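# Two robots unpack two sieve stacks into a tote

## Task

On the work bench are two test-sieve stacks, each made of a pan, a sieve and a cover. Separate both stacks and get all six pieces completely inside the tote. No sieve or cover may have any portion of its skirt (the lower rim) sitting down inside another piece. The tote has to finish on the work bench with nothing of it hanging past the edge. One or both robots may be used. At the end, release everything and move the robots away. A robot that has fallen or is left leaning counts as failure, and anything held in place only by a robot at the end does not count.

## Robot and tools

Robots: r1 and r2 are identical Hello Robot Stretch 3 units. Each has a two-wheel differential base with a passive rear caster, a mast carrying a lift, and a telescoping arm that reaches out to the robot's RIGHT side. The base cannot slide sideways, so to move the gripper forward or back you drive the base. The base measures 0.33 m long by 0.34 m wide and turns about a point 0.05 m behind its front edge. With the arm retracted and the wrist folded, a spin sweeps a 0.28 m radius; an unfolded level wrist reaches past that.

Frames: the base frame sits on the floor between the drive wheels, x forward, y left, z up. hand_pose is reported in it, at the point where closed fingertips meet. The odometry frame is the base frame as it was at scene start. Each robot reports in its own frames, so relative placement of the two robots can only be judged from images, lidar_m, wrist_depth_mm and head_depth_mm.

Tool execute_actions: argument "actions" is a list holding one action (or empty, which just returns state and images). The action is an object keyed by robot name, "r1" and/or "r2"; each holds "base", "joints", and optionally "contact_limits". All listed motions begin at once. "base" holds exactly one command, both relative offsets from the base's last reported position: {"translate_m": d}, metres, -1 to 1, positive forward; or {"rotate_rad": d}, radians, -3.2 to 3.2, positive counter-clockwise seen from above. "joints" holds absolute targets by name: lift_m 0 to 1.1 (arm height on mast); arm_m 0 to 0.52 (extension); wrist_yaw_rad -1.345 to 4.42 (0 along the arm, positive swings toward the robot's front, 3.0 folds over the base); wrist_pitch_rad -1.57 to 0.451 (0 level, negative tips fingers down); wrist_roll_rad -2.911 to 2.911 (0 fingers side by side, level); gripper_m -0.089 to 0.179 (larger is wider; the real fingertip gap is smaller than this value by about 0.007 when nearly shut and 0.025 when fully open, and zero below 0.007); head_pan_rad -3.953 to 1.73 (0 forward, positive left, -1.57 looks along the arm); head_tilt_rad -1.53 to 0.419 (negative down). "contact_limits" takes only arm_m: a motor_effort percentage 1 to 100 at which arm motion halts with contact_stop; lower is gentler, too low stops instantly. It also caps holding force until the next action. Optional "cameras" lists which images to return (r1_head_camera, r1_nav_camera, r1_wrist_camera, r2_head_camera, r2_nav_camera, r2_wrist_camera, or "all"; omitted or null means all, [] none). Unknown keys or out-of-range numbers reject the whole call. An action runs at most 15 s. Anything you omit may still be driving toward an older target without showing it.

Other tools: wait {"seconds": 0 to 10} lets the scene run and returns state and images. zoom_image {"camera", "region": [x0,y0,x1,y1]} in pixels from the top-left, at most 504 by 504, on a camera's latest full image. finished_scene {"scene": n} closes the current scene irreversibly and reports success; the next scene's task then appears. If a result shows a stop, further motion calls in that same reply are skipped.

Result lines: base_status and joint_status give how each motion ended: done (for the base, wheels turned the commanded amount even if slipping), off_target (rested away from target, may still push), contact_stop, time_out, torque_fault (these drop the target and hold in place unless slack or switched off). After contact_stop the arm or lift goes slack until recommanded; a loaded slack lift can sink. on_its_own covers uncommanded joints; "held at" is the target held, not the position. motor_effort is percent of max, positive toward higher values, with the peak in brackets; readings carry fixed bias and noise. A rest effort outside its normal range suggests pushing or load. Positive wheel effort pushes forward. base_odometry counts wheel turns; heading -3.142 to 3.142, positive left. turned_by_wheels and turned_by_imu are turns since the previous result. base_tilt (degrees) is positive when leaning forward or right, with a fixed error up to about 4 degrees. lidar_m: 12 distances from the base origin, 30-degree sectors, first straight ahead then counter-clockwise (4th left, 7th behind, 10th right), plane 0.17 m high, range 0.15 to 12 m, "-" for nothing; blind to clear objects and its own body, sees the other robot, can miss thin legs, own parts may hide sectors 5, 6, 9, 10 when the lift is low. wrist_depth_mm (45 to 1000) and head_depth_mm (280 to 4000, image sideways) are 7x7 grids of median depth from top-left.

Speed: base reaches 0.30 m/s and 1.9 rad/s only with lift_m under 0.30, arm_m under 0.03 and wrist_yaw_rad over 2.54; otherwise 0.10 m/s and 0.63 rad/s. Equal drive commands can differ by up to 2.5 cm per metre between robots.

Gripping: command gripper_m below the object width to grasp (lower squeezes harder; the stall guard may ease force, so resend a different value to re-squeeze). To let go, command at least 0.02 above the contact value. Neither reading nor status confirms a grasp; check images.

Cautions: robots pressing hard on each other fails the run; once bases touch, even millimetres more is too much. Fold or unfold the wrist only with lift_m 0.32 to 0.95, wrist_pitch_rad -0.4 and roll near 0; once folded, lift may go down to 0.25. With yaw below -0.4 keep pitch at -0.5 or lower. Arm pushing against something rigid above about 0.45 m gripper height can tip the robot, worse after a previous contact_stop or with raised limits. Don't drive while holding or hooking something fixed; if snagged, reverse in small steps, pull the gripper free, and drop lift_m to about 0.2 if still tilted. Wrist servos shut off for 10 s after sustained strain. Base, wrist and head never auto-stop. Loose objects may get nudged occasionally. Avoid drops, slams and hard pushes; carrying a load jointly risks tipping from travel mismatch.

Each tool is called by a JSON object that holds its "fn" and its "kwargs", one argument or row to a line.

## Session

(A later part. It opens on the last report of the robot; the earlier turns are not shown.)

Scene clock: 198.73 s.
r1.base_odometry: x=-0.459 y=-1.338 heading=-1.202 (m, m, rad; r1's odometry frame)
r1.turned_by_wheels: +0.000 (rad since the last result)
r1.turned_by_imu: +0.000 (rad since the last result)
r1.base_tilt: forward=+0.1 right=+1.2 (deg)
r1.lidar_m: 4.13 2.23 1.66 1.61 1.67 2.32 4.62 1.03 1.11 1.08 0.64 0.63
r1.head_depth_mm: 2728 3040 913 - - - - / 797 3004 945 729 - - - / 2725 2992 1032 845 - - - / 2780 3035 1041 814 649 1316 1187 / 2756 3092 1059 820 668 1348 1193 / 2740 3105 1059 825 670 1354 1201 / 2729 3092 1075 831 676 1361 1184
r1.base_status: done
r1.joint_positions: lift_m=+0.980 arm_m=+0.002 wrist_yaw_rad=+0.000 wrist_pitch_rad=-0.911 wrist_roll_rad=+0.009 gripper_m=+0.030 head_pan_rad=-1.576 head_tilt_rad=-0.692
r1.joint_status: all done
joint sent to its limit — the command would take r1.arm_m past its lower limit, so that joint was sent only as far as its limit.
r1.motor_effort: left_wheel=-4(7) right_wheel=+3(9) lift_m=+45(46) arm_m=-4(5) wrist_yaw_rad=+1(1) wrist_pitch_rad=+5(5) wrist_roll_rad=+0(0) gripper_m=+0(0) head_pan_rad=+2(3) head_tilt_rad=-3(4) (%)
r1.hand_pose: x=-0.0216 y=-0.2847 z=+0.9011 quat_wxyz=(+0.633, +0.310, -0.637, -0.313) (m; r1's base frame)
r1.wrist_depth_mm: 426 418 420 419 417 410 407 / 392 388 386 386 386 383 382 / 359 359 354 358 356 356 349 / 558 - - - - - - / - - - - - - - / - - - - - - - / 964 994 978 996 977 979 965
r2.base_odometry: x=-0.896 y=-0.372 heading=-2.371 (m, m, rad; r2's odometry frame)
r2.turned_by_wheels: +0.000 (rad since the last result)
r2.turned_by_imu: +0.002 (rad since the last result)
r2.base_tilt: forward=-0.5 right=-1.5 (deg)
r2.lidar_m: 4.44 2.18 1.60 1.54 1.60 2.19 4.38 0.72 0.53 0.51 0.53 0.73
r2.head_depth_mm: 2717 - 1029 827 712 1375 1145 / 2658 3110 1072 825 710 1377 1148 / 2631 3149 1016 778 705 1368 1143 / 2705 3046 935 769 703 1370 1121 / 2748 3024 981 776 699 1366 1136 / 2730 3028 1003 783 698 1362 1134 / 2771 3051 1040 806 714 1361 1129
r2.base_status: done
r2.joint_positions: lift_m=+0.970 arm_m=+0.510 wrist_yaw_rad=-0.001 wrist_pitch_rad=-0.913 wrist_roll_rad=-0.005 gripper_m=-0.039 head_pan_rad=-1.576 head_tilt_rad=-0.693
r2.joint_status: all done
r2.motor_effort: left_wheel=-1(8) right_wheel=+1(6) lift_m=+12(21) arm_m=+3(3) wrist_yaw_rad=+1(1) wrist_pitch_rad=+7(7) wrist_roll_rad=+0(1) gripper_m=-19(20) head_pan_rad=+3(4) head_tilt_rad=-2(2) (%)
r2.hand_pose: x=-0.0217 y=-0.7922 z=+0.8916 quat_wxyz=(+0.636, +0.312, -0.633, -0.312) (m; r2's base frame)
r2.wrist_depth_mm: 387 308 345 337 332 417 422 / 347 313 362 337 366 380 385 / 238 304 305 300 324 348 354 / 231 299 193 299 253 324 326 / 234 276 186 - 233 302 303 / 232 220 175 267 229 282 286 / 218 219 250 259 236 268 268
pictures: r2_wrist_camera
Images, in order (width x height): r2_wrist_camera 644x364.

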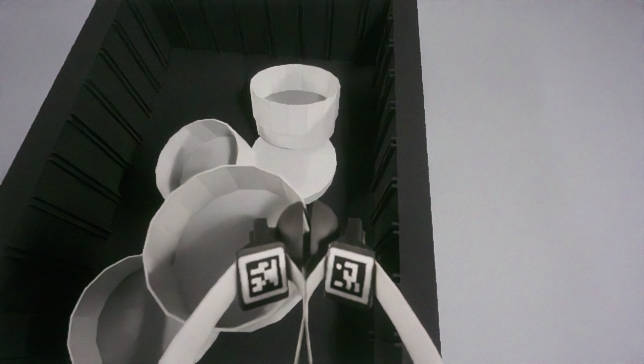

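{"fn": "execute_actions", "kwargs": {
  "actions": [
    {"r2":{"joints":{"lift_m":0.875}}}
  ],
  "cameras": ["r2_wrist_camera"]
}}

{"fn": "execute_actions", "kwargs": {
  "actions": [
    {"r2":{"joints":{"gripper_m":0.03}}}
  ],
  "cameras": []
}}

{"fn": "execute_actions", "kwargs": {
  "actions": [
    {"r2":{"joints":{"lift_m":0.97}}}
  ],
  "cameras": ["r2_wrist_camera"]
}}

{"fn": "execute_actions", "kwargs": {
  "actions": [
    {"r2":{"joints":{"arm_m":0.1,"lift_m":1.08}}}
  ],
  "cameras": ["r2_head_camera"]
}}

Scene clock: 203.27 s.
r1.base_odometry: x=-0.459 y=-1.338 heading=-1.202 (m, m, rad; r1's odometry frame)
r1.turned_by_wheels: +0.000 (rad since the last result)
r1.turned_by_imu: -0.001 (rad since the last result)
r1.base_tilt: forward=+0.0 right=+1.2 (deg)
r1.lidar_m: 4.14 2.23 1.67 1.61 1.67 2.32 4.62 1.02 1.11 1.08 0.64 0.63
r1.head_depth_mm: 2732 3061 938 - - - - / 2606 890 929 731 - - - / 1414 3008 1038 844 - - - / 2739 3044 1042 811 647 1312 1193 / 2745 3094 1054 817 667 1345 1195 / 2785 3116 1069 823 671 1355 1199 / 2764 3091 1078 834 676 1364 1176
r1.base_status: not commanded
r1.joint_positions: lift_m=+0.980 arm_m=+0.002 wrist_yaw_rad=+0.000 wrist_pitch_rad=-0.911 wrist_roll_rad=+0.009 gripper_m=+0.030 head_pan_rad=-1.576 head_tilt_rad=-0.692
r1.joint_status: not commanded
r1.motor_effort: left_wheel=-5(5) right_wheel=+3(3) lift_m=+45(46) arm_m=-4(4) wrist_yaw_rad=+1(1) wrist_pitch_rad=+5(5) wrist_roll_rad=+0(0) gripper_m=+0(0) head_pan_rad=+2(2) head_tilt_rad=-2(2) (%)
r1.hand_pose: x=-0.0216 y=-0.2847 z=+0.9011 quat_wxyz=(+0.633, +0.310, -0.637, -0.313) (m; r1's base frame)
r1.wrist_depth_mm: 423 419 421 419 415 409 409 / 394 391 389 383 388 384 384 / 358 359 357 359 356 356 352 / 561 - - - - - - / - - - - - - - / - - - - - - - / 986 995 984 959 976 987 954
r2.base_odometry: x=-0.896 y=-0.372 heading=-2.371 (m, m, rad; r2's odometry frame)
r2.turned_by_wheels: +0.000 (rad since the last result)
r2.turned_by_imu: +0.001 (rad since the last result)
r2.base_tilt: forward=-0.5 right=-1.6 (deg)
r2.lidar_m: 4.41 2.18 1.59 1.54 1.60 2.19 4.39 0.72 0.53 0.51 0.53 0.73
r2.head_depth_mm: 2720 3026 1152 - - 1352 1143 / 2699 2969 1026 801 709 1374 1143 / 2700 2932 955 777 708 1373 1139 / 2750 2974 968 769 703 1364 1112 / 2776 3024 983 773 699 1365 1136 / 2778 3043 1004 785 698 1359 1135 / 2728 3035 1042 808 715 1354 1123
r2.base_status: not commanded
r2.joint_positions: lift_m=+0.876 arm_m=+0.510 wrist_yaw_rad=-0.002 wrist_pitch_rad=-0.894 wrist_roll_rad=-0.001 gripper_m=-0.039 head_pan_rad=-1.576 head_tilt_rad=-0.693
r2.joint_status: all done
r2.motor_effort: left_wheel=-2(8) right_wheel=+1(11) lift_m=+9(12) arm_m=+3(3) wrist_yaw_rad=+3(5) wrist_pitch_rad=-3(7) wrist_roll_rad=-2(3) gripper_m=-19(22) head_pan_rad=+4(3) head_tilt_rad=-3(2) (%)
r2.hand_pose: x=-0.0219 y=-0.7964 z=+0.7995 quat_wxyz=(+0.638, +0.305, -0.637, -0.307) (m; r2's base frame)
r2.wrist_depth_mm: 221 268 214 199 204 283 292 / 224 223 215 217 193 254 266 / 219 215 201 210 189 135 242 / 209 207 193 214 181 122 223 / 195 172 185 - 173 114 208 / 162 161 166 182 148 106 193 / 127 152 169 175 172 98 181
pictures: r2_wrist_camera
Images, in order (width x height): r2_wrist_camera 644x364.

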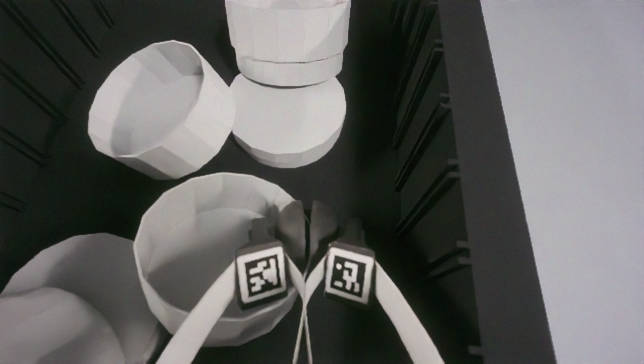

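Scene clock: 204.47 s.
r1.base_odometry: x=-0.459 y=-1.338 heading=-1.202 (m, m, rad; r1's odometry frame)
r1.turned_by_wheels: +0.000 (rad since the last result)
r1.turned_by_imu: +0.000 (rad since the last result)
r1.base_tilt: forward=-0.2 right=+1.3 (deg)
r1.lidar_m: 4.13 2.22 1.66 1.61 1.67 2.32 4.60 1.02 1.11 1.08 0.64 0.62
r1.head_depth_mm: 2758 3048 933 - - - - / 2633 888 927 730 - - - / 1412 3055 1031 846 - - - / 2743 3049 1042 813 647 1320 1187 / 2764 3082 1057 818 667 1350 1194 / 2771 3078 1067 823 672 1351 1201 / 2767 3063 1075 831 677 1366 1183
r1.base_status: not commanded
r1.joint_positions: lift_m=+0.980 arm_m=+0.002 wrist_yaw_rad=+0.000 wrist_pitch_rad=-0.911 wrist_roll_rad=+0.009 gripper_m=+0.030 head_pan_rad=-1.576 head_tilt_rad=-0.692
r1.joint_status: not commanded
r1.motor_effort: left_wheel=-5(4) right_wheel=+4(3) lift_m=+46(46) arm_m=-4(4) wrist_yaw_rad=+0(1) wrist_pitch_rad=+5(5) wrist_roll_rad=+0(0) gripper_m=+0(0) head_pan_rad=+3(2) head_tilt_rad=-3(3) (%)
r1.hand_pose: x=-0.0216 y=-0.2847 z=+0.9011 quat_wxyz=(+0.633, +0.310, -0.637, -0.313) (m; r1's base frame)
r1.wrist_depth_mm: 419 418 422 417 409 408 408 / 389 384 384 385 384 384 381 / 358 357 359 360 354 358 350 / 563 - - - - - - / - - - - - - - / - - - - - - - / 989 981 990 963 955 975 970
r2.base_odometry: x=-0.896 y=-0.372 heading=-2.371 (m, m, rad; r2's odometry frame)
r2.turned_by_wheels: +0.000 (rad since the last result)
r2.turned_by_imu: +0.000 (rad since the last result)
r2.base_tilt: forward=-0.6 right=-1.7 (deg)
r2.lidar_m: 4.42 2.19 1.59 1.54 1.60 2.18 4.38 0.73 0.53 0.51 0.53 0.73
r2.head_depth_mm: 2725 3049 1153 - - 1357 1146 / 2710 2928 1022 796 709 1376 1144 / 2696 2962 971 773 708 1373 1141 / 2743 3042 968 769 702 1361 1117 / 2735 3011 983 775 700 1360 1135 / 2738 3039 1002 784 697 1359 1133 / 2750 3050 1043 807 716 1358 1134
r2.base_status: not commanded
r2.joint_positions: lift_m=+0.875 arm_m=+0.510 wrist_yaw_rad=-0.002 wrist_pitch_rad=-0.906 wrist_roll_rad=-0.002 gripper_m=+0.030 head_pan_rad=-1.576 head_tilt_rad=-0.693
r2.joint_status: all done
r2.motor_effort: left_wheel=-2(2) right_wheel=+2(2) lift_m=+12(11) arm_m=+3(3) wrist_yaw_rad=+3(2) wrist_pitch_rad=+3(4) wrist_roll_rad=-2(2) gripper_m=+0(82) head_pan_rad=+2(3) head_tilt_rad=-3(3) (%)
r2.hand_pose: x=-0.0219 y=-0.7937 z=+0.7976 quat_wxyz=(+0.636, +0.309, -0.635, -0.310) (m; r2's base frame)
r2.wrist_depth_mm: 221 262 206 193 200 276 284 / 223 218 210 214 197 249 258 / 215 209 199 207 188 131 237 / 205 204 187 211 180 119 219 / 190 171 179 191 154 110 204 / 159 159 167 181 132 103 191 / 126 149 167 173 170 97 179
pictures: none
No camera images: the call's "cameras" was empty. Leave "cameras" out to get every camera's image.

Scene clock: 206.17 s.
r1.base_odometry: x=-0.459 y=-1.338 heading=-1.202 (m, m, rad; r1's odometry frame)
r1.turned_by_wheels: +0.000 (rad since the last result)
r1.turned_by_imu: +0.000 (rad since the last result)
r1.base_tilt: forward=+0.1 right=+1.3 (deg)
r1.lidar_m: 4.12 2.23 1.66 1.61 1.67 2.32 4.62 1.02 1.11 1.08 0.64 0.62
r1.head_depth_mm: 2729 3027 933 - - - - / 798 2995 943 732 - - - / 2719 3013 1038 845 - - - / 2766 3059 1043 812 649 1308 1182 / 2768 3101 1055 819 668 1355 1197 / 2751 3144 1062 828 671 1360 1198 / 2747 3106 1072 830 677 1368 1178
r1.base_status: not commanded
r1.joint_positions: lift_m=+0.980 arm_m=+0.002 wrist_yaw_rad=+0.000 wrist_pitch_rad=-0.911 wrist_roll_rad=+0.009 gripper_m=+0.030 head_pan_rad=-1.576 head_tilt_rad=-0.692
r1.joint_status: not commanded
r1.motor_effort: left_wheel=-5(5) right_wheel=+3(3) lift_m=+45(46) arm_m=-4(4) wrist_yaw_rad=+1(0) wrist_pitch_rad=+5(5) wrist_roll_rad=+0(0) gripper_m=+0(0) head_pan_rad=+1(3) head_tilt_rad=-4(3) (%)
r1.hand_pose: x=-0.0216 y=-0.2847 z=+0.9011 quat_wxyz=(+0.633, +0.310, -0.637, -0.313) (m; r1's base frame)
r1.wrist_depth_mm: 417 423 419 414 412 411 404 / 386 388 386 388 381 381 384 / 362 357 358 355 354 355 353 / 563 - - - - - - / - - - - - - - / - - - - - - - / - 995 993 985 989 - 973
r2.base_odometry: x=-0.896 y=-0.372 heading=-2.371 (m, m, rad; r2's odometry frame)
r2.turned_by_wheels: +0.000 (rad since the last result)
r2.turned_by_imu: +0.000 (rad since the last result)
r2.base_tilt: forward=-0.5 right=-1.4 (deg)
r2.lidar_m: 4.41 2.18 1.59 1.54 1.60 2.18 4.37 0.72 0.53 0.51 0.53 0.73
r2.head_depth_mm: 2760 - 1025 815 712 1381 1143 / 2634 3096 1070 825 708 1375 1145 / 2617 3092 1015 776 704 1370 1142 / 2727 3059 972 769 704 1368 1114 / 2747 3016 980 774 699 1366 1134 / 2764 3035 1002 782 700 1359 1130 / 2743 3034 1042 806 714 1357 1128
r2.base_status: not commanded
r2.joint_positions: lift_m=+0.970 arm_m=+0.510 wrist_yaw_rad=-0.002 wrist_pitch_rad=-0.907 wrist_roll_rad=-0.002 gripper_m=+0.030 head_pan_rad=-1.576 head_tilt_rad=-0.693
r2.joint_status: all done
r2.motor_effort: left_wheel=-2(2) right_wheel=+1(2) lift_m=+24(26) arm_m=+3(3) wrist_yaw_rad=+2(2) wrist_pitch_rad=+4(4) wrist_roll_rad=-2(2) gripper_m=+0(1) head_pan_rad=+3(3) head_tilt_rad=-3(2) (%)
r2.hand_pose: x=-0.0219 y=-0.7936 z=+0.8916 quat_wxyz=(+0.636, +0.309, -0.635, -0.310) (m; r2's base frame)
r2.wrist_depth_mm: 395 309 342 332 328 417 423 / 350 314 362 366 363 385 386 / 238 304 310 300 327 350 354 / 232 300 294 299 249 322 328 / 235 288 286 296 212 304 305 / 238 252 256 268 274 283 284 / 220 208 252 258 196 266 266
pictures: r2_wrist_camera
Images, in order (width x height): r2_wrist_camera 644x364.

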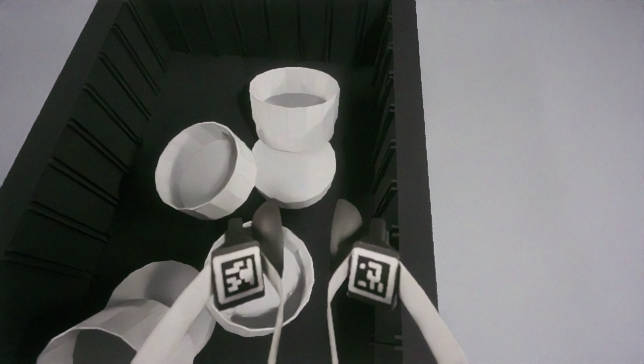

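Scene clock: 210.37 s.
r1.base_odometry: x=-0.459 y=-1.338 heading=-1.202 (m, m, rad; r1's odometry frame)
r1.turned_by_wheels: +0.000 (rad since the last result)
r1.turned_by_imu: +0.000 (rad since the last result)
r1.base_tilt: forward=-0.3 right=+1.3 (deg)
r1.lidar_m: 4.13 2.22 1.66 1.61 1.67 2.31 4.61 1.02 1.12 1.08 0.64 0.62
r1.head_depth_mm: 2762 3027 943 - - - - / 2720 3003 972 730 - - - / 2726 3004 1038 846 - - - / 2769 3049 1050 811 648 1315 1189 / 2784 3095 1056 819 668 1346 1191 / 2759 3078 1067 823 671 1348 1203 / 2743 3123 1077 830 676 1361 1188
r1.base_status: not commanded
r1.joint_positions: lift_m=+0.980 arm_m=+0.002 wrist_yaw_rad=+0.000 wrist_pitch_rad=-0.911 wrist_roll_rad=+0.009 gripper_m=+0.030 head_pan_rad=-1.576 head_tilt_rad=-0.692
r1.joint_status: not commanded
r1.motor_effort: left_wheel=-5(5) right_wheel=+3(3) lift_m=+46(46) arm_m=-4(4) wrist_yaw_rad=+0(1) wrist_pitch_rad=+5(5) wrist_roll_rad=+0(0) gripper_m=+0(0) head_pan_rad=+4(3) head_tilt_rad=-4(3) (%)
r1.hand_pose: x=-0.0216 y=-0.2847 z=+0.9011 quat_wxyz=(+0.633, +0.310, -0.637, -0.313) (m; r1's base frame)
r1.wrist_depth_mm: 424 420 417 420 416 410 412 / 390 386 387 386 383 382 381 / 358 357 357 357 359 354 352 / 560 - - - - - - / - - - - - - - / - - - - - - - / 994 990 - - 999 959 975
r2.base_odometry: x=-0.896 y=-0.372 heading=-2.371 (m, m, rad; r2's odometry frame)
r2.turned_by_wheels: +0.000 (rad since the last result)
r2.turned_by_imu: +0.001 (rad since the last result)
r2.base_tilt: forward=-0.5 right=-1.5 (deg)
r2.lidar_m: 4.42 2.18 1.59 1.54 1.60 2.19 4.37 0.72 0.53 0.51 0.53 0.73
r2.head_depth_mm: - - 990 828 712 1388 1152 / - - 985 826 711 1373 1143 / - - - 750 707 1373 1140 / 2753 3021 1001 768 705 1368 1114 / 2747 3030 978 775 700 1366 1131 / 2730 3022 1008 783 698 1361 1136 / 2771 3015 1041 806 712 1350 1129
r2.base_status: not commanded
r2.joint_positions: lift_m=+1.080 arm_m=+0.100 wrist_yaw_rad=-0.002 wrist_pitch_rad=-0.907 wrist_roll_rad=-0.004 gripper_m=+0.030 head_pan_rad=-1.576 head_tilt_rad=-0.693
r2.joint_status: all done
r2.motor_effort: left_wheel=-2(2) right_wheel=+2(2) lift_m=+24(25) arm_m=-3(4) wrist_yaw_rad=+2(2) wrist_pitch_rad=+4(4) wrist_roll_rad=-1(1) gripper_m=+0(1) head_pan_rad=+2(3) head_tilt_rad=-3(2) (%)
r2.hand_pose: x=-0.0218 y=-0.3842 z=+1.0016 quat_wxyz=(+0.637, +0.310, -0.634, -0.310) (m; r2's base frame)
r2.wrist_depth_mm: 545 544 499 548 578 588 588 / 499 497 460 462 523 528 530 / 473 468 472 480 483 496 493 / 430 435 436 446 450 452 454 / 879 - 431 - - - 687 / - - - - - - - / - - - - - - -
pictures: r2_head_camera (sideways: a quarter turn clockwise sets it upright)
Images, in order (width x height): r2_head_camera 896x504.

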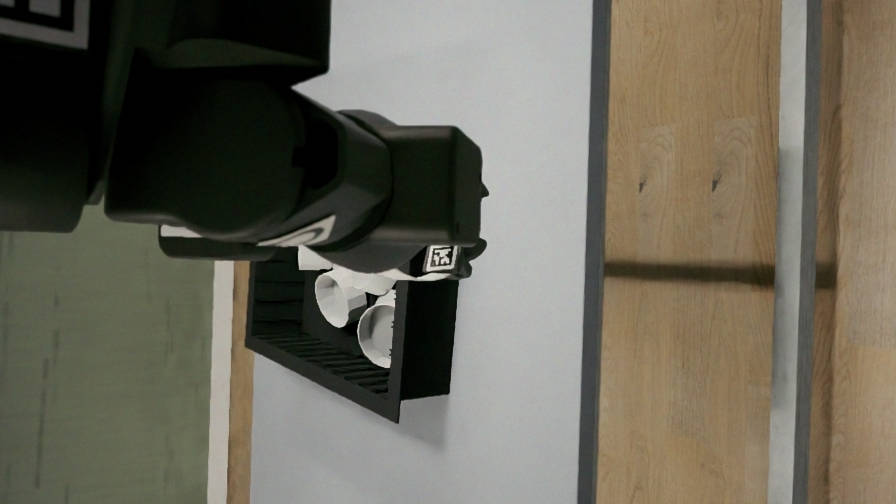

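{"fn": "finished_scene", "kwargs": {
  "scene": 1
}}

The scene is finished: the task was done.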